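# Pass steel tube through service window to work-room rack

## Task

r1 begins in the work room and r2 in the stock room; the connecting door is locked but a service window is open. Take the steel tube off the stock room's wall rack and set it so it rests on both arms of the work room's wall rack. At the end the grippers must have released it and the robots must have moved away from it; the tube only counts as placed if it stays there without a robot supporting it. Neither robot may fall over or finish tilted, or the task fails.

## Robot and tools

Robots: r1 and r2, two identical Hello Robot Stretch 3 units. Each has a two-wheel differential base (0.33 m long, 0.34 m wide, passive omni wheel at the rear), a lift on a mast, and one telescoping arm that reaches out to the robot's RIGHT side, ending in a wrist with a gripper. The base cannot move sideways. To bring the gripper forward or back, drive the base. An in-place turn pivots about the point between the drive wheels, 0.05 m behind the front edge. With the arm retracted and the wrist folded, the robot sweeps a circle of radius 0.28 m when turning; an unfolded, level wrist reaches outside that circle.

Frames: each robot reports in its own base frame, with the origin on the floor between the drive wheels, x forward, y left, z up. hand_pose is the fingertip contact point expressed in that frame. The odometry frame is the base frame at scene start. The robots do not share a frame, so only images, lidar_m, wrist_depth_mm and head_depth_mm show where one robot is relative to the other.

Tool execute_actions: arguments are actions, a list holding one action or none, and optionally cameras. cameras is a list of camera names (r1_head_camera, r1_nav_camera, r1_wrist_camera, r2_head_camera, r2_nav_camera, r2_wrist_camera, or all); [] returns no images. The action is an object keyed by robot ("r1", "r2"), and each robot gets its own entry, which may contain the following.
- base: exactly one key. translate_m is a relative straight drive from the base's current spot, in metres, -1 to 1, positive forward. rotate_rad is a relative in-place turn in radians, -3.2 to 3.2, positive counter-clockwise (left).
- joints: absolute targets by name. lift_m 0 to 1.1 (arm height). arm_m 0 to 0.52 (extension). wrist_yaw_rad -1.345 to 4.42 (0 along the arm; positive swings it toward the front; 3.0 is folded over the base). wrist_pitch_rad -1.57 to 0.451 (0 level; negative tips the fingers down). wrist_roll_rad -2.911 to 2.911. gripper_m -0.089 to 0.179 (larger is wider; the real fingertip gap is 0.007 to 0.025 m smaller). head_pan_rad -3.953 to 1.73 (-1.57 looks along the arm). head_tilt_rad -1.53 to 0.419 (negative looks down).
- contact_limits: {"arm_m": effort percent 1 to 100}. This stops the arm motion when its effort reaches that level; lower values are gentler.
Motions in one action start together. Joints or robots that are left out may keep pushing toward old targets. Any unknown key or out-of-range number rejects the whole call. A single action lasts at most 15 s. When a result reports a stop, later calls in the same reply are skipped.

Other tools. wait {seconds 0 to 10} lets time pass and returns state and images. zoom_image {camera, region [x0,y0,x1,y1] pixels, at most 504x504} enlarges part of the latest full image. finished_scene {scene} ends the scene permanently, so the tube must already be resting on the rack.

Result lines:
- base_status and joint_status describe how each commanded motion ended. done means the target was reached (for the base: the wheels turned that far). off_target means the motion was blocked and is still pushing. contact_stop means the arm or lift met firm resistance and went slack. time_out also appears. torque_fault means a wrist servo went limp for 10 s.
- on_its_own covers uncommanded parts; its "held at" gives a target, not a position.
- motor_effort is a percentage, with the peak in brackets. It is noisy and biased.
- lidar_m gives 12 distances in 30-degree sectors: the 1st points ahead, counting counter-clockwise, the 10th to the right. It scans at 0.17 m height and sees the other robot.
- depth grids are 7x7 in mm.
- base_odometry comes from the wheels, and heading is positive left.
- turned_by_wheels and turned_by_imu give the turn since the last result.
- base_tilt is in degrees, with forward and right positive and an offset of up to about 4 degrees.

Speed: the base moves fast (0.30 m/s) only when lift_m is below 0.30, arm_m below 0.03 and wrist_yaw_rad above 2.54. Otherwise it is limited to 0.10 m/s.

Gripping: close to a gripper_m below the tube's width; to release, open at least 0.02 above the touch value. Readings don't confirm a hold, so check with the cameras.

Wrist folding: fold or unfold only with lift_m 0.32 to 0.95, wrist_pitch_rad -0.4 and roll near 0. With yaw below -0.4, keep pitch at -0.5 or lower.

Hazards to avoid:
- Robots pressing against each other. Once bases touch, any further drive is a hard press and ends the run.
- Driving or turning while the gripper holds or pushes on something fixed, which can tip the robot.
- Pushing the arm into rigid objects with the gripper higher than about 0.45 m.
- Snagging furniture, especially when reversing.
- Dropping the tube or slamming it down.
The two robots' travel can differ by up to 2.5 cm per metre, so carrying the tube together strains it; handing it through the window is safer. If the robot leans, reverse the last move in small steps, free the gripper, and lower the lift to about 0.2. A loose object may occasionally get nudged.

Each tool is called as name(argument=value, ...), one argument or row to a line, values as JSON.

## Session

execute_actions(
  actions=[],
)

Scene clock: 0.00 s.
r1.base_odometry: x=+0.000 y=+0.000 heading=+0.000 (m, m, rad; r1's odometry frame)
r1.turned_by_wheels: +0.000 (rad since the last result)
r1.turned_by_imu: +0.000 (rad since the last result)
r1.base_tilt: forward=+0.3 right=-1.2 (deg)
r1.lidar_m: 1.75 2.36 2.32 2.48 2.71 2.67 2.87 2.47 2.43 2.12 1.66 1.63
r1.head_depth_mm: 1581 1600 1605 1602 1591 1586 1592 / 1688 1718 1721 1713 1710 1715 1709 / 1718 1875 1866 1853 1866 1856 1848 / 1700 2032 2018 2001 2002 1992 1996 / 1682 2212 2189 2225 2195 2216 2169 / 1663 2400 2472 2451 2411 2460 2317 / 1665 2401 2658 2599 2562 2488 2354
r1.base_status: not commanded
r1.joint_positions: lift_m=+0.490 arm_m=+0.001 wrist_yaw_rad=+2.824 wrist_pitch_rad=-0.572 wrist_roll_rad=+0.002 gripper_m=+0.037 head_pan_rad=+0.010 head_tilt_rad=-0.008
r1.joint_status: not commanded
r1.motor_effort: left_wheel=+0 right_wheel=-1 lift_m=+20 arm_m=+1 wrist_yaw_rad=+0 wrist_pitch_rad=+7 wrist_roll_rad=+0 gripper_m=+0 head_pan_rad=+0 head_tilt_rad=+1 (%)
r1.hand_pose: x=+0.0420 y=+0.0466 z=+0.4696 quat_wxyz=(+0.305, +0.702, +0.089, +0.638) (m; r1's base frame)
r1.wrist_depth_mm: - - - - - - - / - - - - - - - / - - - - - - - / 931 954 916 943 921 914 925 / 816 - 794 798 784 789 780 / 692 685 721 699 690 683 664 / 598 606 - 602 590 594 596
r2.base_odometry: x=+0.000 y=+0.000 heading=+0.000 (m, m, rad; r2's odometry frame)
r2.turned_by_wheels: +0.000 (rad since the last result)
r2.turned_by_imu: +0.000 (rad since the last result)
r2.base_tilt: forward=+1.3 right=-0.9 (deg)
r2.lidar_m: 2.92 2.58 2.60 2.06 1.84 1.85 2.22 2.14 2.15 2.59 2.47 2.48
r2.head_depth_mm: 1842 2701 2851 2797 2788 2771 2607 / 1860 2746 3171 3089 3036 3026 2570 / 1891 2759 3515 3498 3388 3336 2545 / 1903 2808 3407 3393 3353 3405 2526 / 1917 2830 3129 3117 3145 3160 2527 / 1928 2833 2913 2874 2923 2891 2479 / 1958 2634 2702 2682 2682 2708 2457
r2.base_status: not commanded
r2.joint_positions: lift_m=+0.482 arm_m=-0.003 wrist_yaw_rad=+3.115 wrist_pitch_rad=-0.565 wrist_roll_rad=-0.003 gripper_m=+0.037 head_pan_rad=+0.009 head_tilt_rad=-0.023
r2.joint_status: not commanded
r2.motor_effort: left_wheel=+2 right_wheel=+0 lift_m=+29 arm_m=+0 wrist_yaw_rad=+1 wrist_pitch_rad=+5 wrist_roll_rad=+0 gripper_m=+0 head_pan_rad=+0 head_tilt_rad=+1 (%)
r2.hand_pose: x=-0.0157 y=+0.0611 z=+0.4629 quat_wxyz=(+0.206, +0.681, +0.188, +0.677) (m; r2's base frame)
r2.wrist_depth_mm: - - - - - - - / - - - - - - - / 942 972 - 933 - - - / 804 830 835 837 814 847 847 / 699 711 700 719 725 724 738 / 635 632 - 633 635 630 654 / 576 573 - - 577 565 576
pictures: r1_head_camera (sideways: a quarter turn clockwise sets it upright), r1_nav_camera (sideways: a quarter turn counterclockwise sets it upright), r1_wrist_camera, r2_head_camera (sideways: a quarter turn clockwise sets it upright), r2_nav_camera (sideways: a quarter turn counterclockwise sets it upright), r2_wrist_camera
Images, in order (width x height): r1_head_camera 896x504, r1_nav_camera 672x504, r1_wrist_camera 644x364, r2_head_camera 896x504, r2_nav_camera 672x504, r2_wrist_camera 644x364.

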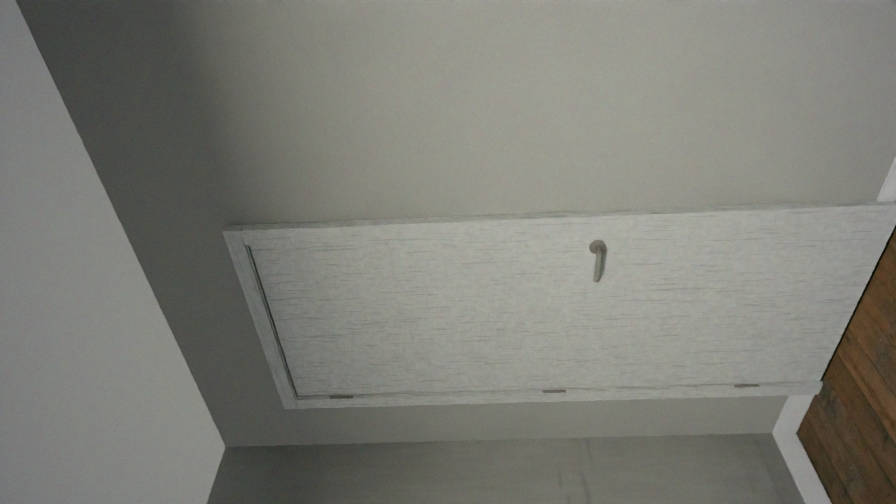

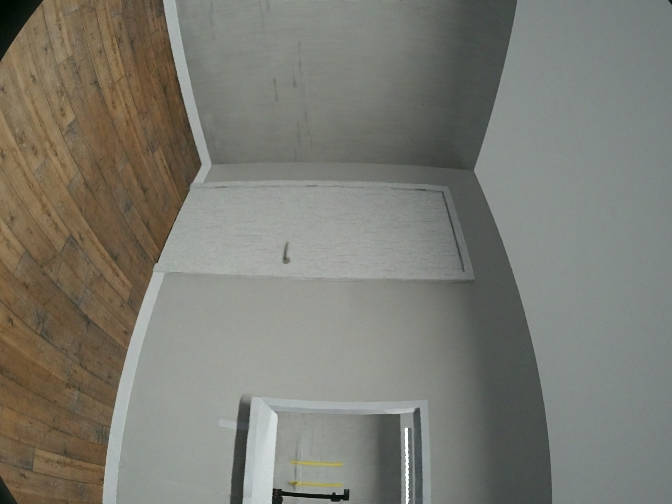

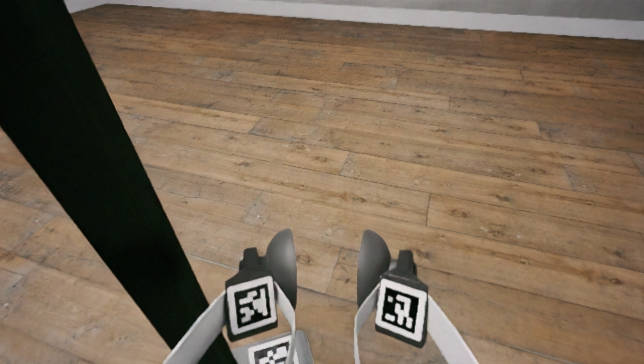

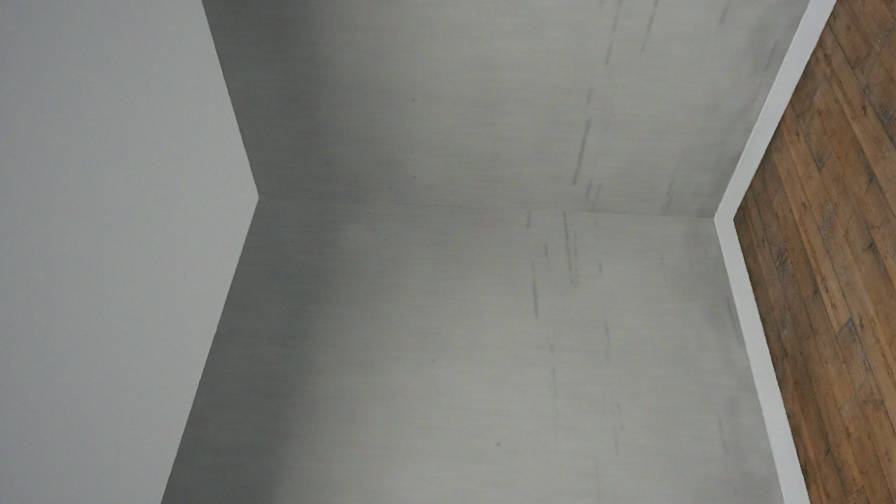

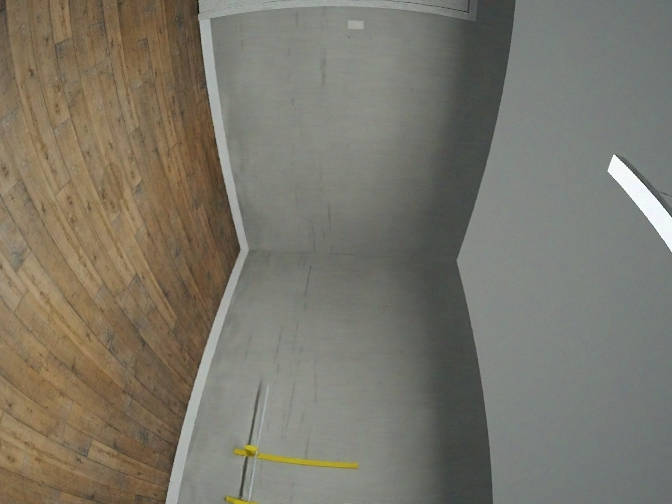

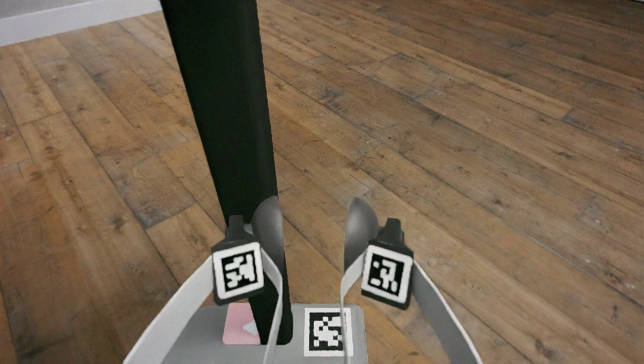

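execute_actions(
  actions=[
    {"r1":{"base":{"rotate_rad":-0.66},"joints":{"head_pan_rad":-3.14,"head_tilt_rad":-0.3}},"r2":{"base":{"rotate_rad":-0.78},"joints":{"head_tilt_rad":-0.3,"lift_m":0.27}}},
  ],
  cameras=["r1_nav_camera","r2_nav_camera","r2_head_camera"],
)

execute_actions(
  actions=[
    {"r1":{"joints":{"head_pan_rad":0}},"r2":{"base":{"translate_m":1.0}}},
  ],
  cameras=["r1_nav_camera","r1_head_camera","r2_nav_camera","r2_head_camera"],
)

Scene clock: 3.00 s.
r1.base_odometry: x=+0.000 y=+0.000 heading=-0.660 (m, m, rad; r1's odometry frame)
r1.turned_by_wheels: -0.660 (rad since the last result)
r1.turned_by_imu: -0.651 (rad since the last result)
r1.base_tilt: forward=+0.3 right=-1.2 (deg)
r1.lidar_m: 1.63 1.68 2.21 2.32 2.38 2.81 2.68 2.75 2.55 2.43 2.41 1.72
r1.head_depth_mm: 2346 2457 2623 2740 2814 1967 1521 / 2360 2459 2593 2707 2817 1981 1534 / 2331 2454 2578 2710 2806 2015 1534 / 2374 2484 2557 2677 2806 2033 1557 / 2367 2480 2610 2745 2792 2067 1551 / 2348 2474 2587 2719 2832 2046 1567 / 2355 2460 2610 2694 2824 2098 1577
r1.base_status: done
r1.joint_positions: lift_m=+0.490 arm_m=+0.001 wrist_yaw_rad=+2.824 wrist_pitch_rad=-0.572 wrist_roll_rad=+0.002 gripper_m=+0.037 head_pan_rad=-3.133 head_tilt_rad=-0.296
r1.joint_status: all done
r1.motor_effort: left_wheel=+2(5) right_wheel=-2(5) lift_m=+19(19) arm_m=+0(1) wrist_yaw_rad=+0(0) wrist_pitch_rad=+7(7) wrist_roll_rad=+0(0) gripper_m=+1(1) head_pan_rad=-3(35) head_tilt_rad=-1(22) (%)
r1.hand_pose: x=+0.0420 y=+0.0465 z=+0.4695 quat_wxyz=(+0.305, +0.702, +0.090, +0.638) (m; r1's base frame)
r1.wrist_depth_mm: - - - - - - - / - - - - - - - / - - - - - - - / 928 978 951 962 978 957 933 / 824 - 785 803 803 780 776 / 700 667 697 689 682 693 676 / 620 597 - 614 568 595 597
r2.base_odometry: x=+0.000 y=+0.000 heading=-0.780 (m, m, rad; r2's odometry frame)
r2.turned_by_wheels: -0.780 (rad since the last result)
r2.turned_by_imu: -0.777 (rad since the last result)
r2.base_tilt: forward=+1.3 right=-0.9 (deg)
r2.lidar_m: 2.47 2.63 2.66 2.58 2.42 1.88 1.84 1.95 2.19 2.15 2.27 2.52
r2.head_depth_mm: 2166 2249 2362 2420 2581 2237 1707 / 2185 2276 2380 2475 2607 2238 1702 / 2208 2307 2387 2493 2628 2202 1690 / 2227 2320 2447 2522 2665 2206 1682 / 2259 2330 2442 2572 2683 2183 1670 / 2289 2381 2503 2613 2698 2165 1666 / 2301 2404 2524 2621 2735 2149 1663
r2.base_status: done
r2.joint_positions: lift_m=+0.270 arm_m=-0.002 wrist_yaw_rad=+3.115 wrist_pitch_rad=-0.565 wrist_roll_rad=-0.003 gripper_m=+0.037 head_pan_rad=+0.009 head_tilt_rad=-0.297
r2.joint_status: all done
r2.motor_effort: left_wheel=+2(6) right_wheel=-2(4) lift_m=+24(24) arm_m=-1(0) wrist_yaw_rad=+0(0) wrist_pitch_rad=+5(5) wrist_roll_rad=+0(0) gripper_m=+0(0) head_pan_rad=+0(0) head_tilt_rad=+0(18) (%)
r2.hand_pose: x=-0.0157 y=+0.0610 z=+0.2513 quat_wxyz=(+0.206, +0.680, +0.188, +0.677) (m; r2's base frame)
r2.wrist_depth_mm: 938 962 - - - - - / 743 761 - 761 766 783 790 / 622 634 - 640 639 634 641 / 532 540 - 554 544 550 551 / 476 - - - 468 471 475 / - - - - 420 417 415 / - - - - 368 375 372
pictures: r1_nav_camera (sideways: a quarter turn counterclockwise sets it upright), r2_head_camera (sideways: a quarter turn clockwise sets it upright), r2_nav_camera (sideways: a quarter turn counterclockwise sets it upright)
camera_calibration (this result's frames):
r1_nav_camera: T_world_to_cam=[[-0.298866, -0.0207108, 0.95407, -1.19484], [-0.0536011, 0.99855, 0.0048856, 0.0431019], [-0.952789, -0.0496791, -0.299543, 0.354262], [0, 0, 0, 1]] pos_world=[-0.0172487, -0.050186, 1.24587]
r2_head_camera: T_world_to_cam=[[-0.267159, -0.0620926, -0.96165, 1.26841], [-0.043245, 0.997689, -0.0524056, 0.0734483], [0.962682, 0.0275859, -0.269227, 0.304569], [0, 0, 0, 1]] pos_world=[0.0488408, -0.00292143, 1.30562]
r2_nav_camera: T_world_to_cam=[[0.355214, 0.0588369, 0.932932, -1.17798], [-0.00851285, -0.997772, 0.0661675, -0.0302967], [0.934746, -0.0314455, -0.353921, 0.409298], [0, 0, 0, 1]] pos_world=[0.0355852, 0.0519499, 1.24584]
Images, in order (width x height): r1_nav_camera 672x504, r2_head_camera 896x504, r2_nav_camera 672x504.

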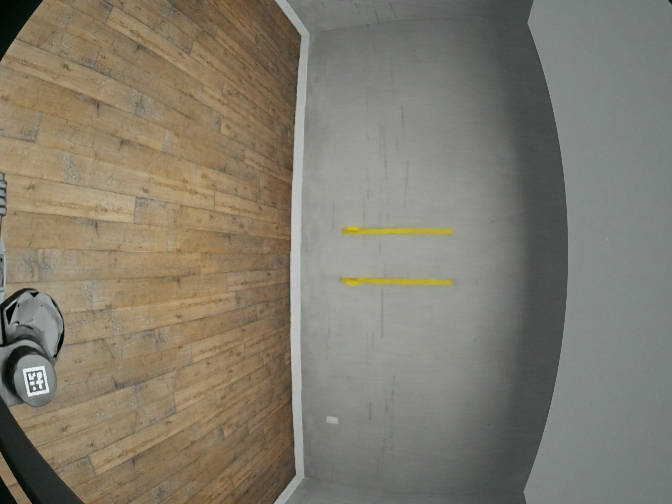

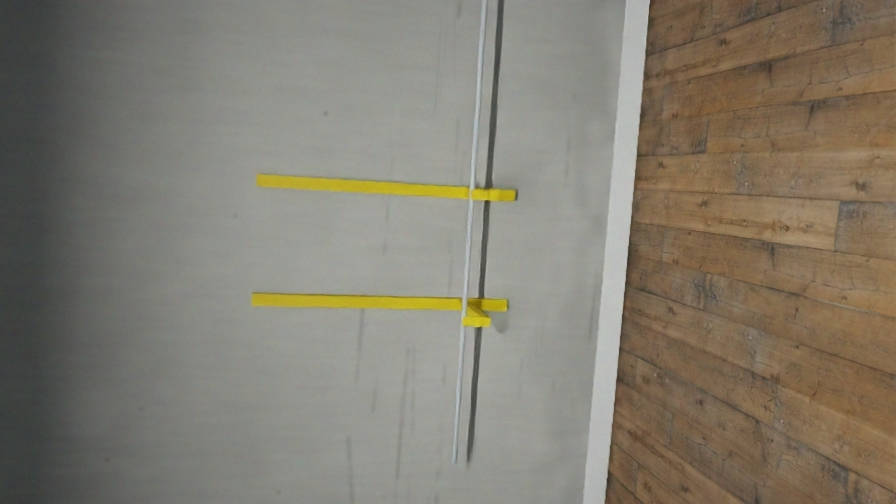

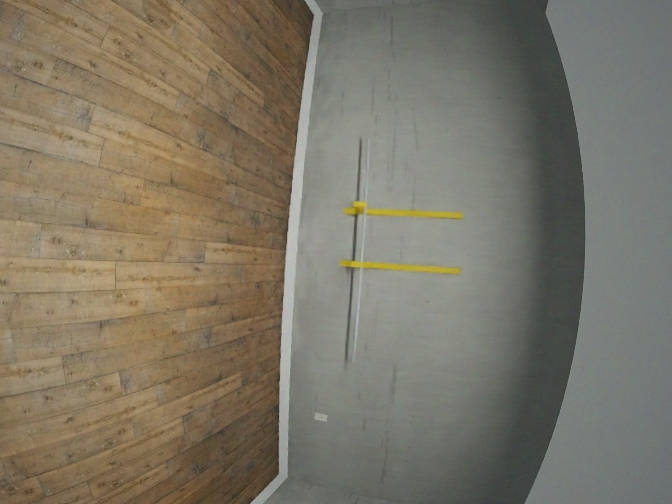

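Scene clock: 8.03 s.
r1.base_odometry: x=+0.000 y=+0.000 heading=-0.660 (m, m, rad; r1's odometry frame)
r1.turned_by_wheels: +0.000 (rad since the last result)
r1.turned_by_imu: +0.001 (rad since the last result)
r1.base_tilt: forward=+0.3 right=-1.2 (deg)
r1.lidar_m: 1.63 1.68 2.21 2.32 2.39 2.80 2.66 2.74 2.55 2.43 2.41 1.71
r1.head_depth_mm: 1419 1493 1563 1628 1744 1818 1534 / 1424 - - 1681 1721 1809 1526 / 1413 - - 1667 1738 1805 1538 / 1425 - - 1686 1719 1812 1556 / 1403 - - 1666 1722 1813 1561 / 1412 - - 1644 1708 1819 1576 / 1407 1462 1541 1607 1710 1806 1579
r1.base_status: not commanded
r1.joint_positions: lift_m=+0.490 arm_m=+0.001 wrist_yaw_rad=+2.824 wrist_pitch_rad=-0.572 wrist_roll_rad=+0.002 gripper_m=+0.037 head_pan_rad=-0.007 head_tilt_rad=-0.296
r1.joint_status: all done
r1.motor_effort: left_wheel=+2(2) right_wheel=-2(2) lift_m=+19(19) arm_m=+0(1) wrist_yaw_rad=+0(0) wrist_pitch_rad=+7(7) wrist_roll_rad=+0(0) gripper_m=+0(1) head_pan_rad=+3(35) head_tilt_rad=-2(2) (%)
r1.hand_pose: x=+0.0420 y=+0.0465 z=+0.4695 quat_wxyz=(+0.305, +0.702, +0.090, +0.638) (m; r1's base frame)
r1.wrist_depth_mm: - - - - - - - / - - - - - - - / - - - - - - - / 939 986 942 956 920 931 952 / 793 - 807 779 773 775 775 / 688 687 719 686 705 689 669 / 600 606 - 601 580 597 580
r2.base_odometry: x=+0.711 y=-0.703 heading=-0.780 (m, m, rad; r2's odometry frame)
r2.turned_by_wheels: +0.000 (rad since the last result)
r2.turned_by_imu: +0.009 (rad since the last result)
r2.base_tilt: forward=+1.3 right=-1.0 (deg)
r2.lidar_m: 1.47 1.56 2.28 2.53 2.70 2.90 2.84 2.94 2.26 2.22 1.94 1.50
r2.head_depth_mm: 1269 1316 1371 1434 1484 1558 1624 / 1281 1328 1384 1452 1504 1593 1640 / 1290 1343 1402 1458 1524 1608 1663 / 1308 1368 1420 1492 1552 1637 1682 / 1325 1382 1428 1500 1557 1669 1673 / 1341 1398 1463 1530 1594 1683 1665 / 1359 1415 1477 1545 1621 1710 1658
r2.base_status: done
r2.joint_positions: lift_m=+0.270 arm_m=-0.002 wrist_yaw_rad=+3.115 wrist_pitch_rad=-0.565 wrist_roll_rad=-0.003 gripper_m=+0.037 head_pan_rad=+0.009 head_tilt_rad=-0.297
r2.joint_status: not commanded
r2.motor_effort: left_wheel=+1(10) right_wheel=-1(4) lift_m=+25(26) arm_m=+1(0) wrist_yaw_rad=+0(0) wrist_pitch_rad=+4(5) wrist_roll_rad=+0(0) gripper_m=+0(0) head_pan_rad=-1(0) head_tilt_rad=-1(1) (%)
r2.hand_pose: x=-0.0157 y=+0.0610 z=+0.2513 quat_wxyz=(+0.206, +0.680, +0.188, +0.677) (m; r2's base frame)
r2.wrist_depth_mm: 954 968 - - - - - / 755 753 - 766 778 777 801 / 622 627 - 650 644 640 655 / 535 532 - 540 541 545 549 / 472 - - - 468 473 472 / - - - - 422 412 421 / - - - - 364 375 376
pictures: r1_head_camera (sideways: a quarter turn clockwise sets it upright), r1_nav_camera (sideways: a quarter turn counterclockwise sets it upright), r2_head_camera (sideways: a quarter turn clockwise sets it upright), r2_nav_camera (sideways: a quarter turn counterclockwise sets it upright)
camera_calibration (this result's frames):
r1_head_camera: T_world_to_cam=[[-0.236223, 0.0608775, -0.96979, 1.28659], [-0.019987, 0.99752, 0.0674866, -0.0863551], [0.971493, 0.0353251, -0.23442, 0.251905], [0, 0, 0, 1]] pos_world=[0.057471, -0.00108176, 1.3126]
r1_nav_camera: T_world_to_cam=[[0.299159, 0.0159198, 0.95407, -1.19849], [0.0375959, -0.999281, 0.0048856, 0.0425456], [0.953462, 0.0344076, -0.299543, 0.342634], [0, 0, 0, 1]] pos_world=[0.0302498, 0.0498054, 1.24587]
r2_head_camera: T_world_to_cam=[[-0.267988, -0.0621, -0.961419, 1.26812], [-0.0432904, 0.997689, -0.0523759, 0.0734099], [0.962449, 0.0275841, -0.270057, 0.305651], [0, 0, 0, 1]] pos_world=[0.048844, -0.00292138, 1.30558]
r2_nav_camera: T_world_to_cam=[[0.356018, 0.0588442, 0.932625, -1.17758], [-0.00845548, -0.997772, 0.0661824, -0.0303165], [0.934441, -0.0314479, -0.354727, 0.410349], [0, 0, 0, 1]] pos_world=[0.0355368, 0.0519495, 1.24581]
Images, in order (width x height): r1_head_camera 896x504, r1_nav_camera 672x504, r2_head_camera 896x504, r2_nav_camera 672x504.

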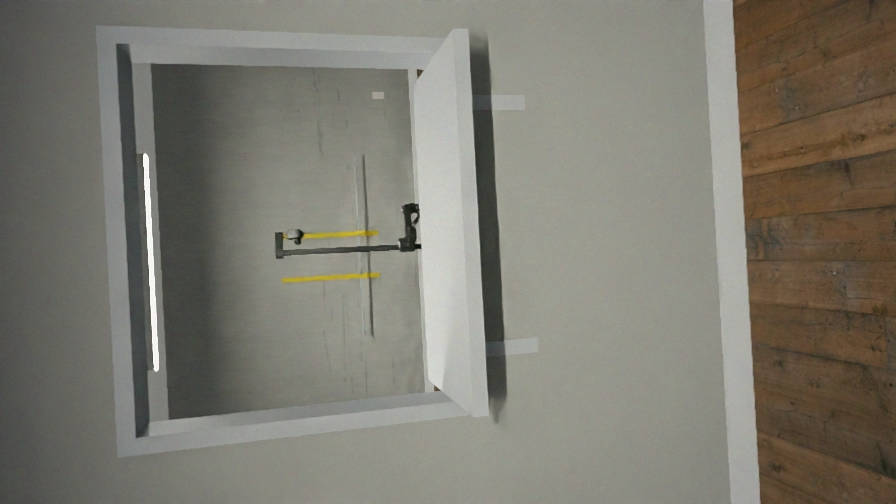

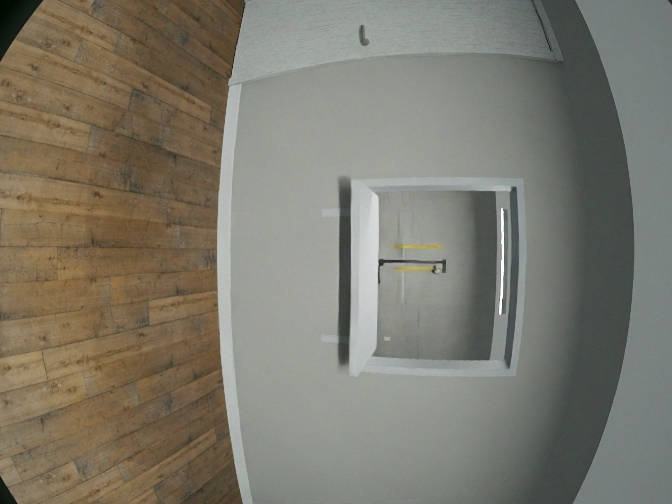

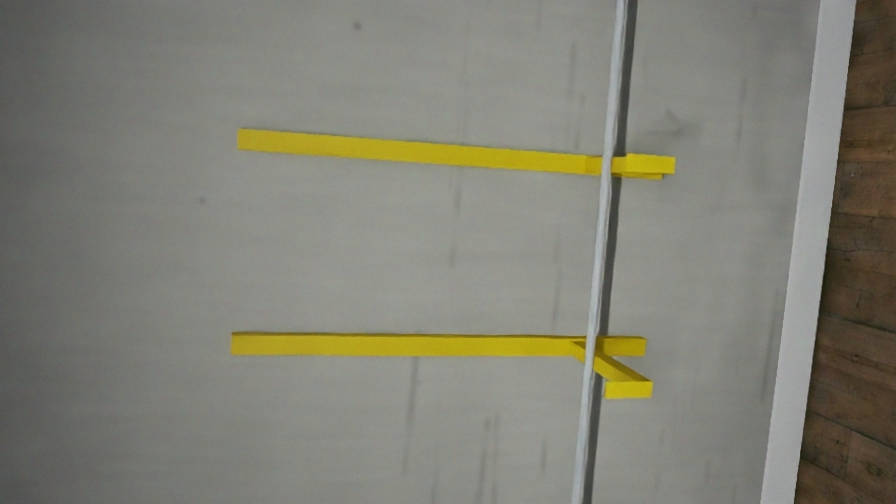

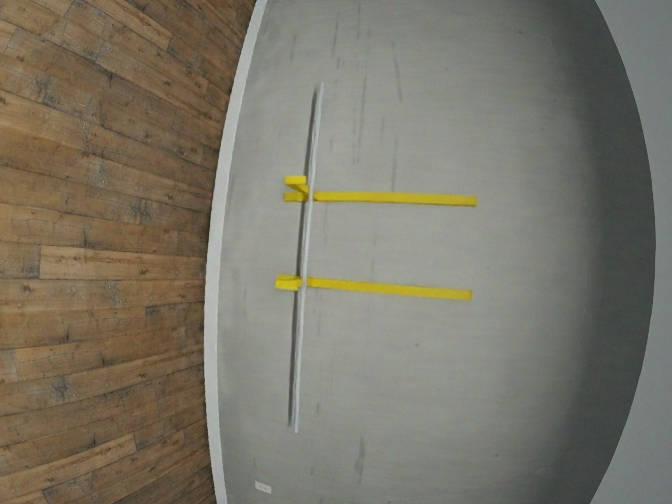

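execute_actions(
  actions=[
    {"r1":{"base":{"rotate_rad":1.57},"joints":{"lift_m":0.27}},"r2":{"base":{"translate_m":0.7}}},
  ],
  cameras=[],
)

execute_actions(
  actions=[
    {"r1":{"base":{"translate_m":0.65}},"r2":{"base":{"rotate_rad":1.5},"joints":{"lift_m":0.5,"wrist_pitch_rad":-0.4,"head_pan_rad":-1.57,"head_tilt_rad":-0.8}}},
  ],
  cameras=[],
)

execute_actions(
  actions=[
    {"r1":{"base":{"rotate_rad":-1.55},"joints":{"lift_m":0.8,"wrist_pitch_rad":-0.4}},"r2":{"joints":{"wrist_yaw_rad":0}}},
  ],
  cameras=[],
)

execute_actions(
  actions=[
    {"r1":{"base":{"translate_m":0.9},"joints":{"wrist_yaw_rad":0,"head_pan_rad":-1.1,"head_tilt_rad":-0.5}},"r2":{"joints":{"wrist_pitch_rad":0,"wrist_roll_rad":1.57,"gripper_m":0.12}}},
  ],
)

Scene clock: 12.63 s.
r1.base_odometry: x=+0.000 y=+0.000 heading=+0.910 (m, m, rad; r1's odometry frame)
r1.turned_by_wheels: +1.570 (rad since the last result)
r1.turned_by_imu: +1.552 (rad since the last result)
r1.base_tilt: forward=+0.3 right=-1.2 (deg)
r1.lidar_m: 2.32 2.38 2.80 2.67 2.74 2.55 2.43 2.42 1.71 1.63 1.68 2.20
r1.head_depth_mm: 2046 2162 2248 2339 2469 1988 1518 / 2047 2137 2238 2336 2473 1995 1530 / 2032 2147 2237 2333 2452 2010 1534 / 2036 2126 2232 2315 2457 1996 1554 / 2037 2115 2208 2325 2440 2035 1551 / 1993 2127 2186 2301 2459 2072 1573 / 2008 2111 2207 2329 2462 2095 1590
r1.base_status: done
r1.joint_positions: lift_m=+0.270 arm_m=+0.001 wrist_yaw_rad=+2.824 wrist_pitch_rad=-0.573 wrist_roll_rad=+0.002 gripper_m=+0.037 head_pan_rad=-0.007 head_tilt_rad=-0.297
r1.joint_status: all done
r1.motor_effort: left_wheel=-1(6) right_wheel=+0(7) lift_m=+18(15) arm_m=+0(0) wrist_yaw_rad=+0(0) wrist_pitch_rad=+7(8) wrist_roll_rad=+0(0) gripper_m=+0(0) head_pan_rad=+3(3) head_tilt_rad=-1(1) (%)
r1.hand_pose: x=+0.0419 y=+0.0464 z=+0.2496 quat_wxyz=(+0.305, +0.702, +0.090, +0.637) (m; r1's base frame)
r1.wrist_depth_mm: - - - - - - - / - 998 930 979 956 939 905 / - 770 718 738 730 724 726 / 594 619 605 600 587 578 574 / 507 - 526 511 498 496 486 / 462 - - 425 434 428 430 / - - - 378 368 380 376
r2.base_odometry: x=+1.209 y=-1.195 heading=-0.780 (m, m, rad; r2's odometry frame)
r2.turned_by_wheels: +0.000 (rad since the last result)
r2.turned_by_imu: +0.007 (rad since the last result)
r2.base_tilt: forward=+1.4 right=-0.9 (deg)
r2.lidar_m: 0.77 0.82 1.20 2.48 2.64 3.59 3.52 3.00 2.32 2.28 1.01 0.79
r2.head_depth_mm: 641 660 680 717 755 793 834 / 650 675 704 730 760 792 815 / 658 685 713 747 780 819 861 / 666 693 723 755 790 830 874 / 673 701 734 765 802 844 883 / 683 713 744 775 811 849 890 / 691 709 733 775 814 858 864
r2.base_status: done
r2.joint_positions: lift_m=+0.270 arm_m=-0.002 wrist_yaw_rad=+3.115 wrist_pitch_rad=-0.565 wrist_roll_rad=-0.003 gripper_m=+0.037 head_pan_rad=+0.009 head_tilt_rad=-0.298
r2.joint_status: not commanded
r2.motor_effort: left_wheel=+1(9) right_wheel=+0(3) lift_m=+25(25) arm_m=+0(0) wrist_yaw_rad=+0(0) wrist_pitch_rad=+5(4) wrist_roll_rad=+0(0) gripper_m=+0(0) head_pan_rad=+0(0) head_tilt_rad=+0(2) (%)
r2.hand_pose: x=-0.0157 y=+0.0610 z=+0.2513 quat_wxyz=(+0.206, +0.680, +0.188, +0.677) (m; r2's base frame)
r2.wrist_depth_mm: 953 964 - - - - 941 / 766 753 - 763 785 786 803 / 625 613 - 639 641 635 628 / 523 529 - 547 546 547 542 / 475 - - - 467 471 472 / - - - - 425 419 419 / - - - - 367 372 376
pictures: none
No camera images: the call's "cameras" was empty. Leave "cameras" out to get every camera's image.

Scene clock: 16.60 s.
r1.base_odometry: x=+0.399 y=+0.513 heading=+0.910 (m, m, rad; r1's odometry frame)
r1.turned_by_wheels: +0.000 (rad since the last result)
r1.turned_by_imu: +0.002 (rad since the last result)
r1.base_tilt: forward=+0.2 right=-1.2 (deg)
r1.lidar_m: 1.67 1.72 2.28 2.70 2.77 3.23 3.06 2.38 1.69 1.60 1.65 1.76
r1.head_depth_mm: 1453 1538 1607 1684 1772 1853 1518 / 1458 1524 1595 1681 1783 1867 1522 / 1455 1528 1591 1684 1778 1825 1532 / 1453 1513 1580 1676 1767 1853 1556 / 1443 1518 1576 1675 1761 1856 1556 / 1436 1510 1594 1673 1747 1838 1574 / 1432 1495 1580 1672 1764 1857 1576
r1.base_status: done
r1.joint_positions: lift_m=+0.270 arm_m=+0.001 wrist_yaw_rad=+2.824 wrist_pitch_rad=-0.574 wrist_roll_rad=+0.002 gripper_m=+0.037 head_pan_rad=-0.007 head_tilt_rad=-0.297
r1.joint_status: not commanded
r1.motor_effort: left_wheel=-1(6) right_wheel=+1(8) lift_m=+18(18) arm_m=+0(0) wrist_yaw_rad=+0(0) wrist_pitch_rad=+8(7) wrist_roll_rad=+0(0) gripper_m=+0(1) head_pan_rad=+3(3) head_tilt_rad=-2(2) (%)
r1.hand_pose: x=+0.0419 y=+0.0463 z=+0.2495 quat_wxyz=(+0.305, +0.702, +0.090, +0.637) (m; r1's base frame)
r1.wrist_depth_mm: - - - - - - - / - 948 981 974 970 937 915 / - 738 756 749 733 727 713 / 593 619 605 593 589 587 580 / 502 - 529 508 487 495 499 / 461 - - 424 435 422 425 / - - - 380 377 382 379
r2.base_odometry: x=+1.209 y=-1.195 heading=+0.720 (m, m, rad; r2's odometry frame)
r2.turned_by_wheels: +1.500 (rad since the last result)
r2.turned_by_imu: +1.493 (rad since the last result)
r2.base_tilt: forward=+1.3 right=-0.9 (deg)
r2.lidar_m: 2.47 2.59 3.53 3.52 3.17 2.35 2.28 1.08 0.80 0.77 0.81 1.11
r2.head_depth_mm: 646 729 831 951 1163 1336 1191 / 637 718 822 934 1108 1337 1191 / 655 738 844 946 1181 1338 1192 / 661 744 851 975 1194 1353 1188 / 664 750 859 1001 1212 1359 1192 / 669 756 866 987 1222 1361 1187 / 669 745 855 949 1197 1364 1182
r2.base_status: done
r2.joint_positions: lift_m=+0.500 arm_m=-0.002 wrist_yaw_rad=+3.115 wrist_pitch_rad=-0.418 wrist_roll_rad=-0.003 gripper_m=+0.037 head_pan_rad=-1.563 head_tilt_rad=-0.791
r2.joint_status: all done
r2.motor_effort: left_wheel=-1(7) right_wheel=+1(5) lift_m=+33(34) arm_m=+0(0) wrist_yaw_rad=+0(0) wrist_pitch_rad=+7(9) wrist_roll_rad=+1(0) gripper_m=+0(0) head_pan_rad=-4(57) head_tilt_rad=-4(29) (%)
r2.hand_pose: x=-0.0152 y=+0.0818 z=+0.5124 quat_wxyz=(+0.156, +0.692, +0.138, +0.691) (m; r2's base frame)
r2.wrist_depth_mm: - - - - - - - / - - - - - - - / - - - - - - - / - - - - - - - / 844 841 848 853 879 860 870 / 732 732 - 737 725 746 748 / 637 640 635 647 644 646 644
pictures: none
No camera images: the call's "cameras" was empty. Leave "cameras" out to get every camera's image.

Scene clock: 22.27 s.
r1.base_odometry: x=+0.399 y=+0.513 heading=-0.640 (m, m, rad; r1's odometry frame)
r1.turned_by_wheels: -1.550 (rad since the last result)
r1.turned_by_imu: -1.530 (rad since the last result)
r1.base_tilt: forward=+0.3 right=-1.3 (deg)
r1.lidar_m: 1.60 1.65 1.74 1.67 1.73 2.33 2.70 2.79 3.20 3.06 2.33 1.67
r1.head_depth_mm: 1382 - - 1633 1702 1771 1523 / 1383 - - 1645 1675 1779 1526 / 1379 1445 1513 1602 1691 1776 1547 / 1392 1449 1520 1607 1680 1791 1543 / 1390 1457 1525 1601 1693 1771 1570 / 1388 1459 1527 1609 1693 1779 1570 / 1390 1438 1507 1577 1683 1781 1586
r1.base_status: done
r1.joint_positions: lift_m=+0.800 arm_m=+0.001 wrist_yaw_rad=+2.824 wrist_pitch_rad=-0.420 wrist_roll_rad=+0.002 gripper_m=+0.037 head_pan_rad=-0.007 head_tilt_rad=-0.297
r1.joint_status: all done
r1.motor_effort: left_wheel=+2(8) right_wheel=-2(6) lift_m=+21(23) arm_m=+0(0) wrist_yaw_rad=+0(0) wrist_pitch_rad=+10(11) wrist_roll_rad=+0(0) gripper_m=+1(0) head_pan_rad=+2(3) head_tilt_rad=-1(1) (%)
r1.hand_pose: x=+0.0488 y=+0.0672 z=+0.8121 quat_wxyz=(+0.255, +0.707, +0.036, +0.659) (m; r1's base frame)
r1.wrist_depth_mm: - - - - - - - / - - - - - - - / - - - - - - - / - - - - - - - / - - - - - - - / - - - - - - - / - - 967 - - 994 -
r2.base_odometry: x=+1.209 y=-1.195 heading=+0.720 (m, m, rad; r2's odometry frame)
r2.turned_by_wheels: +0.000 (rad since the last result)
r2.turned_by_imu: +0.000 (rad since the last result)
r2.base_tilt: forward=+1.3 right=-0.9 (deg)
r2.lidar_m: 2.48 2.59 3.53 3.52 3.18 2.36 2.27 1.08 0.80 0.77 0.80 1.11
r2.head_depth_mm: 647 729 831 950 1157 1335 1193 / 635 718 821 931 1108 1338 1193 / 655 739 846 943 1180 1345 1195 / 660 744 852 976 1195 1351 1215 / 665 749 860 1000 1214 1356 1190 / 669 755 865 986 1223 1365 1187 / 669 746 858 953 1200 1364 1186
r2.base_status: not commanded
r2.joint_positions: lift_m=+0.500 arm_m=-0.002 wrist_yaw_rad=+0.002 wrist_pitch_rad=-0.418 wrist_roll_rad=-0.003 gripper_m=+0.037 head_pan_rad=-1.563 head_tilt_rad=-0.791
r2.joint_status: all done
r2.motor_effort: left_wheel=-1(1) right_wheel=+1(1) lift_m=+32(33) arm_m=+0(0) wrist_yaw_rad=-1(3) wrist_pitch_rad=+7(7) wrist_roll_rad=+0(0) gripper_m=+0(0) head_pan_rad=-4(4) head_tilt_rad=-4(4) (%)
r2.hand_pose: x=-0.0211 y=-0.3668 z=+0.5124 quat_wxyz=(+0.693, +0.148, -0.690, -0.146) (m; r2's base frame)
r2.wrist_depth_mm: 497 480 486 481 464 473 472 / 544 536 521 524 522 519 512 / 587 586 576 579 574 563 561 / 656 659 647 642 631 621 619 / 720 729 714 707 706 684 699 / 713 734 701 720 748 745 720 / 637 644 651 649 649 663 661
pictures: none
No camera images: the call's "cameras" was empty. Leave "cameras" out to get every camera's image.

Scene clock: 32.83 s.
r1.base_odometry: x=+1.121 y=-0.024 heading=-0.640 (m, m, rad; r1's odometry frame)
r1.turned_by_wheels: +0.000 (rad since the last result)
r1.turned_by_imu: +0.004 (rad since the last result)
r1.base_tilt: forward=+0.3 right=-1.2 (deg)
r1.lidar_m: 0.71 0.73 0.96 1.69 1.74 2.36 3.58 3.69 3.18 2.94 1.02 0.74
r1.head_depth_mm: 2536 2718 2948 2886 2040 1577 1294 / 2097 2323 2606 2664 2041 1585 1299 / 1595 1728 1866 2049 1990 1602 1304 / 1284 1358 1391 1539 1681 1610 1315 / 1140 1246 1339 1051 1337 1426 1323 / 3283 3529 3786 930 1121 1187 1232 / 3473 3780 - 936 752 1006 1055
r1.base_status: done
r1.joint_positions: lift_m=+0.800 arm_m=+0.001 wrist_yaw_rad=+0.002 wrist_pitch_rad=-0.420 wrist_roll_rad=+0.002 gripper_m=+0.037 head_pan_rad=-1.093 head_tilt_rad=-0.494
r1.joint_status: all done
r1.motor_effort: left_wheel=+2(6) right_wheel=-2(4) lift_m=+21(21) arm_m=-1(0) wrist_yaw_rad=-2(4) wrist_pitch_rad=+10(10) wrist_roll_rad=+0(0) gripper_m=+1(0) head_pan_rad=-3(35) head_tilt_rad=-3(22) (%)
r1.hand_pose: x=-0.0210 y=-0.3698 z=+0.8121 quat_wxyz=(+0.691, +0.148, -0.692, -0.147) (m; r1's base frame)
r1.wrist_depth_mm: 851 - - - - - - / 894 - - - - - - / 879 - - - - - - / 873 - - - - - - / 877 - - - - - - / 878 - - - - - - / 897 - 996 - 949 - -
r2.base_odometry: x=+1.209 y=-1.195 heading=+0.720 (m, m, rad; r2's odometry frame)
r2.turned_by_wheels: +0.000 (rad since the last result)
r2.turned_by_imu: +0.000 (rad since the last result)
r2.base_tilt: forward=+1.4 right=-0.9 (deg)
r2.lidar_m: 2.48 2.59 3.53 3.51 3.18 2.36 2.28 1.08 0.80 0.77 0.81 1.11
r2.head_depth_mm: 647 728 831 945 1159 1341 1190 / 636 718 823 934 1109 1336 1195 / 657 737 846 944 1182 1344 1219 / 661 745 853 975 1194 1355 1211 / 664 748 859 1000 1211 1355 1191 / 669 755 867 987 1227 1369 1189 / 670 746 858 950 1201 1360 1181
r2.base_status: not commanded
r2.joint_positions: lift_m=+0.500 arm_m=-0.002 wrist_yaw_rad=+0.002 wrist_pitch_rad=-0.022 wrist_roll_rad=+1.569 gripper_m=+0.120 head_pan_rad=-1.563 head_tilt_rad=-0.791
r2.joint_status: all done
r2.motor_effort: left_wheel=+0(0) right_wheel=+1(1) lift_m=+32(33) arm_m=+0(0) wrist_yaw_rad=-1(1) wrist_pitch_rad=+8(7) wrist_roll_rad=+0(1) gripper_m=+1(81) head_pan_rad=-4(4) head_tilt_rad=-4(4) (%)
r2.hand_pose: x=-0.0209 y=-0.3981 z=+0.6085 quat_wxyz=(+0.001, +0.001, -1.000, -0.012) (m; r2's base frame)
r2.wrist_depth_mm: 476 181 189 486 493 488 495 / 464 470 192 476 507 512 515 / 514 505 511 520 523 528 524 / 529 529 534 552 540 551 547 / 555 547 550 563 566 560 570 / 575 - 578 582 583 581 595 / 567 568 568 575 616 621 606
pictures: r1_head_camera (sideways: a quarter turn clockwise sets it upright), r1_nav_camera (sideways: a quarter turn counterclockwise sets it upright), r1_wrist_camera, r2_head_camera (sideways: a quarter turn clockwise sets it upright), r2_nav_camera (sideways: a quarter turn counterclockwise sets it upright), r2_wrist_camera
camera_calibration (this result's frames):
r1_head_camera: T_world_to_cam=[[-0.141654, 0.402094, -0.904574, 1.20086], [0.879406, 0.470671, 0.0715064, -0.0970568], [0.454509, -0.785359, -0.420276, 0.496938], [0, 0, 0, 1]] pos_world=[0.0295961, -0.0469034, 1.30206]
r1_nav_camera: T_world_to_cam=[[0.236965, -0.41814, 0.87693, -1.09744], [-0.866383, -0.499364, -0.0039932, 0.0596192], [0.439577, -0.758811, -0.480601, 0.581387], [0, 0, 0, 1]] pos_world=[0.0561442, 0.0120495, 1.24203]
r1_wrist_camera: T_world_to_cam=[[-0.998648, -0.0436384, -0.0282513, -0.0113838], [0.000933013, 0.528317, -0.849047, 0.922847], [0.0519767, -0.847925, -0.527562, 0.275167], [0, 0, 0, 1]] pos_world=[-0.0265317, -0.254732, 0.928387]
r2_head_camera: T_world_to_cam=[[-0.0651427, 0.691145, -0.719774, 0.951733], [0.997571, 0.0629385, -0.0298494, 0.0377068], [0.0246712, -0.71997, -0.693567, 0.862419], [0, 0, 0, 1]] pos_world=[0.0031064, -0.0392435, 1.2843]
r2_nav_camera: T_world_to_cam=[[0.0616053, -0.75506, 0.652756, -0.810908], [-0.9975, -0.0238919, 0.0665049, -0.0246597], [-0.0346196, -0.655221, -0.754644, 0.936545], [0, 0, 0, 1]] pos_world=[0.057781, 0.000770499, 1.23772]
r2_wrist_camera: T_world_to_cam=[[-0.0276836, 0.00943367, -0.999572, 0.610949], [0.974097, 0.224761, -0.0248568, 0.149176], [0.22443, -0.974368, -0.0154115, -0.203933], [0, 0, 0, 1]] pos_world=[-0.0826303, -0.237999, 0.611253]
Images, in order (width x height): r1_head_camera 896x504, r1_nav_camera 672x504, r1_wrist_camera 644x364, r2_head_camera 896x504, r2_nav_camera 672x504, r2_wrist_camera 644x364.

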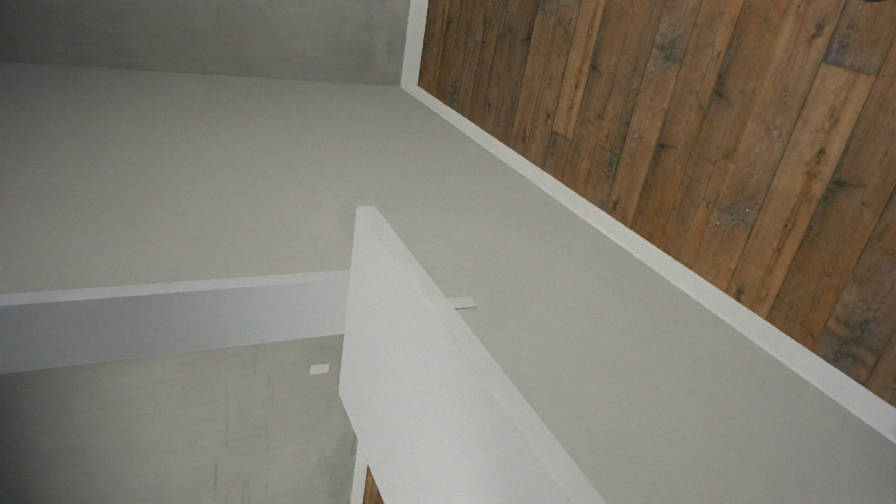

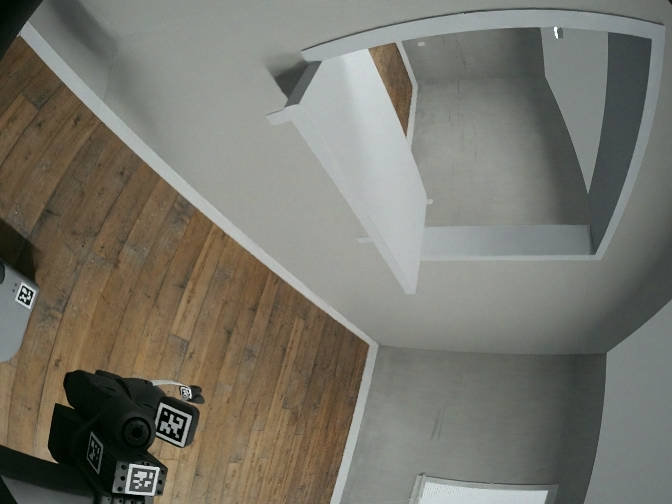

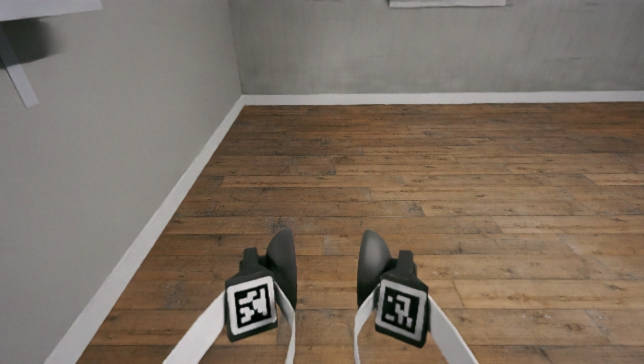

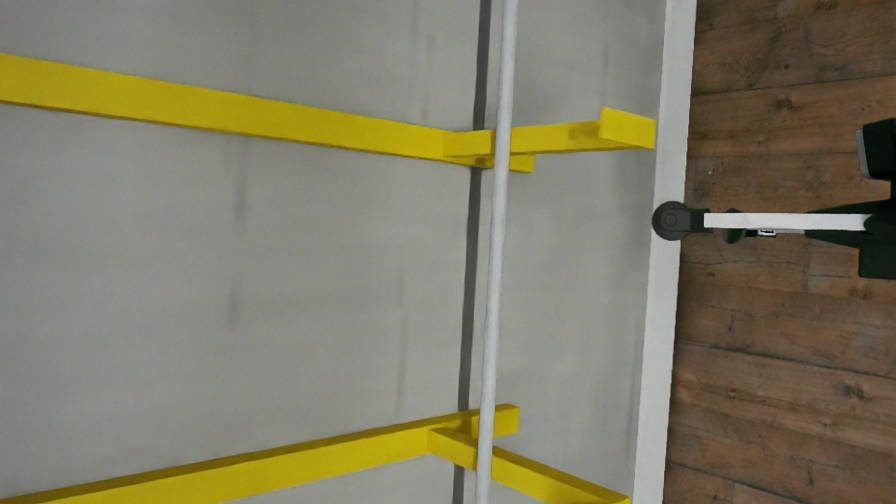

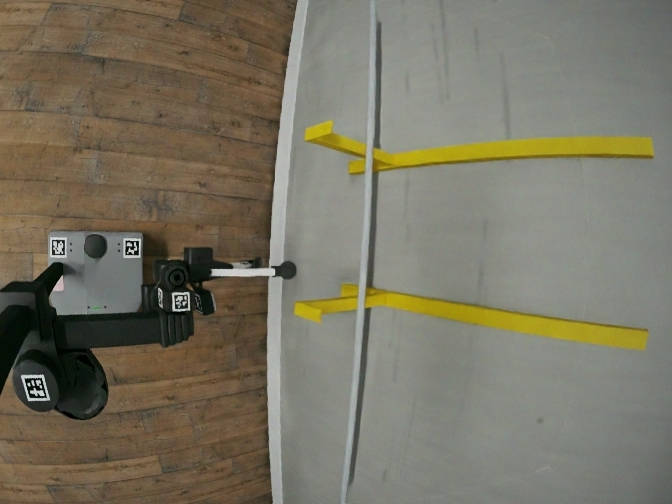

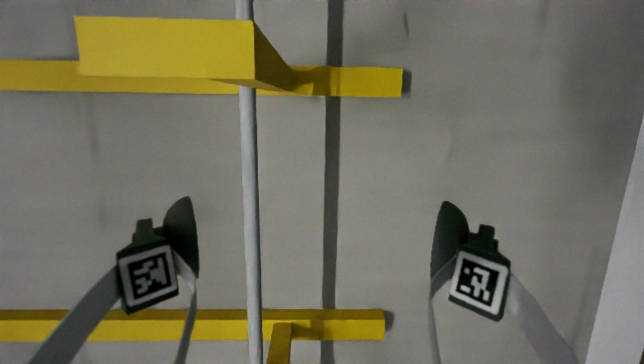

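execute_actions(
  actions=[
    {"r1":{"joints":{"wrist_pitch_rad":0,"wrist_roll_rad":1.57,"gripper_m":0.12,"lift_m":0.85}},"r2":{"base":{"translate_m":0.025},"joints":{"wrist_roll_rad":-1.57,"lift_m":0.57}}},
  ],
  cameras=[],
)

execute_actions(
  actions=[
    {"r2":{"joints":{"arm_m":0.17}}},
  ],
  cameras=["r2_head_camera","r2_wrist_camera","r1_wrist_camera"],
)

Scene clock: 35.30 s.
r1.base_odometry: x=+1.121 y=-0.024 heading=-0.640 (m, m, rad; r1's odometry frame)
r1.turned_by_wheels: +0.000 (rad since the last result)
r1.turned_by_imu: +0.001 (rad since the last result)
r1.base_tilt: forward=+0.3 right=-1.2 (deg)
r1.lidar_m: 0.71 0.73 0.96 1.68 1.74 2.37 3.57 3.70 3.17 2.94 1.02 0.74
r1.head_depth_mm: 2536 2728 2899 2907 2005 1578 1289 / 2101 2292 2597 2663 2064 1582 1304 / 1584 1716 1871 2050 1999 1608 1309 / 1285 1360 1384 1543 1688 1603 1322 / 1145 1246 1336 1046 1350 1428 1317 / 3245 3472 3819 924 1123 1186 1236 / 3423 3826 - 944 752 1002 1054
r1.base_status: not commanded
r1.joint_positions: lift_m=+0.850 arm_m=+0.001 wrist_yaw_rad=+0.002 wrist_pitch_rad=-0.024 wrist_roll_rad=+1.565 gripper_m=+0.120 head_pan_rad=-1.093 head_tilt_rad=-0.494
r1.joint_status: all done
r1.motor_effort: left_wheel=+1(1) right_wheel=-1(2) lift_m=+21(22) arm_m=+0(0) wrist_yaw_rad=-1(1) wrist_pitch_rad=+12(12) wrist_roll_rad=+2(0) gripper_m=+1(82) head_pan_rad=-3(3) head_tilt_rad=-3(4) (%)
r1.hand_pose: x=-0.0209 y=-0.4013 z=+0.9580 quat_wxyz=(+0.003, +0.001, -1.000, -0.013) (m; r1's base frame)
r1.wrist_depth_mm: - - - - - - - / - - - - - - - / - - - - - - - / - - - - - - - / - - - - - - - / - - - - - - - / - - - - - - -
r2.base_odometry: x=+1.228 y=-1.179 heading=+0.720 (m, m, rad; r2's odometry frame)
r2.turned_by_wheels: +0.000 (rad since the last result)
r2.turned_by_imu: +0.000 (rad since the last result)
r2.base_tilt: forward=+1.4 right=-0.9 (deg)
r2.lidar_m: 2.45 2.55 3.50 3.53 3.21 2.38 2.30 1.08 0.80 0.77 0.81 1.11
r2.head_depth_mm: 635 728 834 946 1159 1329 1194 / 645 722 822 919 1074 1344 1193 / 657 740 844 963 1183 1339 1214 / 661 744 851 978 1192 1353 1225 / 665 752 861 1001 1212 1354 1211 / 668 756 865 967 1227 1360 1192 / 659 744 857 981 1138 1355 1185
r2.base_status: done
r2.joint_positions: lift_m=+0.570 arm_m=-0.002 wrist_yaw_rad=+0.001 wrist_pitch_rad=-0.021 wrist_roll_rad=-1.569 gripper_m=+0.120 head_pan_rad=-1.563 head_tilt_rad=-0.791
r2.joint_status: all done
r2.motor_effort: left_wheel=-1(3) right_wheel=+1(4) lift_m=+32(35) arm_m=-1(0) wrist_yaw_rad=-1(1) wrist_pitch_rad=+8(8) wrist_roll_rad=-1(4) gripper_m=+0(0) head_pan_rad=-5(4) head_tilt_rad=-4(4) (%)
r2.hand_pose: x=-0.0208 y=-0.3982 z=+0.6793 quat_wxyz=(+1.000, +0.011, +0.000, +0.001) (m; r2's base frame)
r2.wrist_depth_mm: 499 499 499 494 498 487 487 / 518 522 508 503 511 505 503 / 535 531 522 525 525 520 505 / 547 546 543 539 533 529 527 / 559 566 542 527 522 518 511 / 585 - 576 409 566 553 560 / 604 589 579 274 582 586 582
pictures: none
No camera images: the call's "cameras" was empty. Leave "cameras" out to get every camera's image.

Scene clock: 37.80 s.
r1.base_odometry: x=+1.121 y=-0.024 heading=-0.640 (m, m, rad; r1's odometry frame)
r1.turned_by_wheels: +0.000 (rad since the last result)
r1.turned_by_imu: +0.001 (rad since the last result)
r1.base_tilt: forward=+0.3 right=-1.2 (deg)
r1.lidar_m: 0.71 0.73 0.96 1.69 1.74 2.36 3.57 3.71 3.19 2.94 1.02 0.74
r1.head_depth_mm: 2505 2684 2922 2890 2014 1578 1288 / 2091 2298 2565 2661 2068 1587 1293 / 1584 1709 1865 2034 1987 1605 1298 / 1290 1371 1383 1549 1685 1623 1308 / 1136 1239 1341 1048 1343 1429 1325 / 3199 3527 3783 925 1122 1179 1231 / 3414 3752 - 940 751 1004 1057
r1.base_status: not commanded
r1.joint_positions: lift_m=+0.850 arm_m=+0.001 wrist_yaw_rad=+0.002 wrist_pitch_rad=-0.024 wrist_roll_rad=+1.565 gripper_m=+0.120 head_pan_rad=-1.093 head_tilt_rad=-0.494
r1.joint_status: not commanded
r1.motor_effort: left_wheel=+2(1) right_wheel=-2(2) lift_m=+21(21) arm_m=+0(1) wrist_yaw_rad=-1(2) wrist_pitch_rad=+12(12) wrist_roll_rad=+2(2) gripper_m=+1(1) head_pan_rad=-3(3) head_tilt_rad=-4(4) (%)
r1.hand_pose: x=-0.0209 y=-0.4013 z=+0.9580 quat_wxyz=(+0.003, +0.001, -1.000, -0.013) (m; r1's base frame)
r1.wrist_depth_mm: - - - - - - - / - - - - - - - / - - - - - - - / - - - - - - - / - - - - - - - / - - - - - - - / - - - - - - -
r2.base_odometry: x=+1.228 y=-1.179 heading=+0.720 (m, m, rad; r2's odometry frame)
r2.turned_by_wheels: +0.000 (rad since the last result)
r2.turned_by_imu: +0.000 (rad since the last result)
r2.base_tilt: forward=+1.4 right=-0.9 (deg)
r2.lidar_m: 2.45 2.55 3.51 3.53 3.22 2.38 2.30 1.08 0.80 0.77 0.81 1.11
r2.head_depth_mm: 635 727 833 949 1160 1339 1199 / 645 723 824 918 1076 1326 - / 656 739 846 963 1181 - 1166 / 661 744 854 975 1194 1339 1195 / 664 749 861 1003 1214 1351 1192 / 670 755 863 966 1226 1360 1186 / 660 744 856 982 1142 1357 1185
r2.base_status: not commanded
r2.joint_positions: lift_m=+0.570 arm_m=+0.170 wrist_yaw_rad=+0.001 wrist_pitch_rad=-0.021 wrist_roll_rad=-1.570 gripper_m=+0.120 head_pan_rad=-1.563 head_tilt_rad=-0.791
r2.joint_status: all done
r2.motor_effort: left_wheel=-2(0) right_wheel=+1(1) lift_m=+33(33) arm_m=+3(4) wrist_yaw_rad=+0(1) wrist_pitch_rad=+8(8) wrist_roll_rad=+0(0) gripper_m=+0(0) head_pan_rad=-5(4) head_tilt_rad=-3(4) (%)
r2.hand_pose: x=-0.0210 y=-0.5704 z=+0.6793 quat_wxyz=(+1.000, +0.011, +0.000, +0.000) (m; r2's base frame)
r2.wrist_depth_mm: 343 341 339 334 335 331 332 / 349 349 346 343 345 341 339 / 363 361 361 353 355 350 345 / 373 370 365 363 362 356 358 / 385 379 382 377 371 366 365 / 399 - 361 354 359 349 354 / 409 406 408 265 399 395 391
pictures: r1_wrist_camera, r2_head_camera (sideways: a quarter turn clockwise sets it upright), r2_wrist_camera
camera_calibration (this result's frames):
r1_wrist_camera: T_world_to_cam=[[0.000604762, -0.0246218, -0.999697, 0.95069], [0.990509, 0.137423, -0.00278543, 0.116389], [0.13745, -0.990206, 0.0244712, -0.258695], [0, 0, 0, 1]] pos_world=[-0.080302, -0.248749, 0.957057]
r2_head_camera: T_world_to_cam=[[-0.0650691, 0.691152, -0.719774, 0.951733], [0.997578, 0.0628323, -0.0298494, 0.0377067], [0.0245946, -0.719972, -0.693567, 0.86242], [0, 0, 0, 1]] pos_world=[0.00310222, -0.0392432, 1.2843]
r2_wrist_camera: T_world_to_cam=[[0.0255119, -0.0349515, 0.999063, -0.698502], [-0.9747, 0.221124, 0.0326256, 0.107709], [-0.222057, -0.974619, -0.0284259, -0.371408], [0, 0, 0, 1]] pos_world=[0.0403304, -0.410212, 0.683776]
Images, in order (width x height): r1_wrist_camera 644x364, r2_head_camera 896x504, r2_wrist_camera 644x364.

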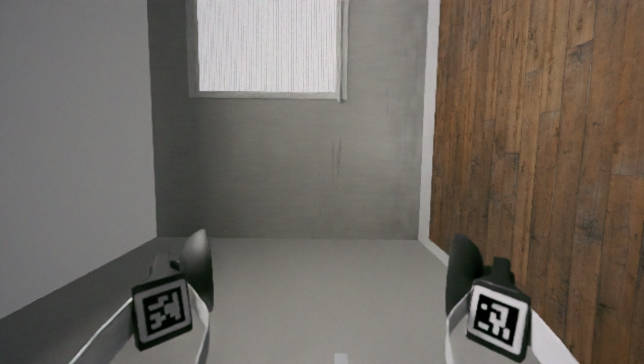

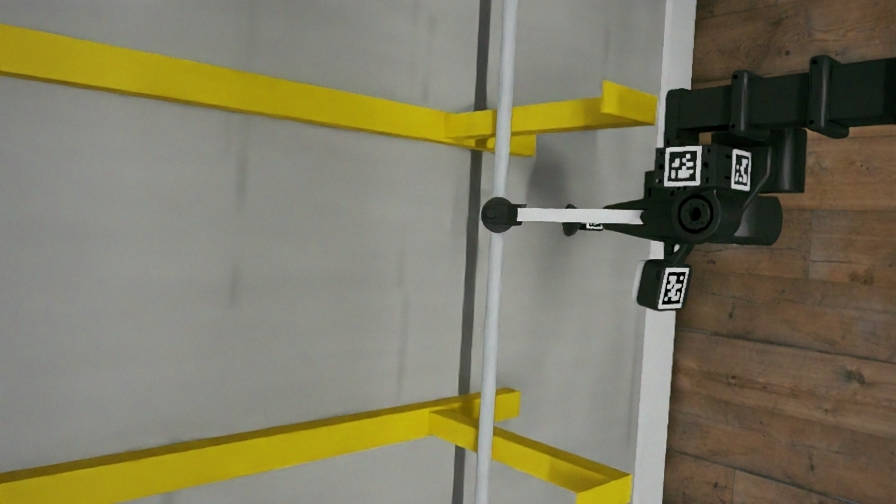

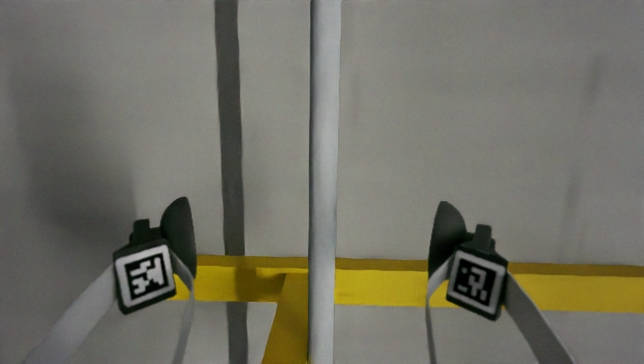

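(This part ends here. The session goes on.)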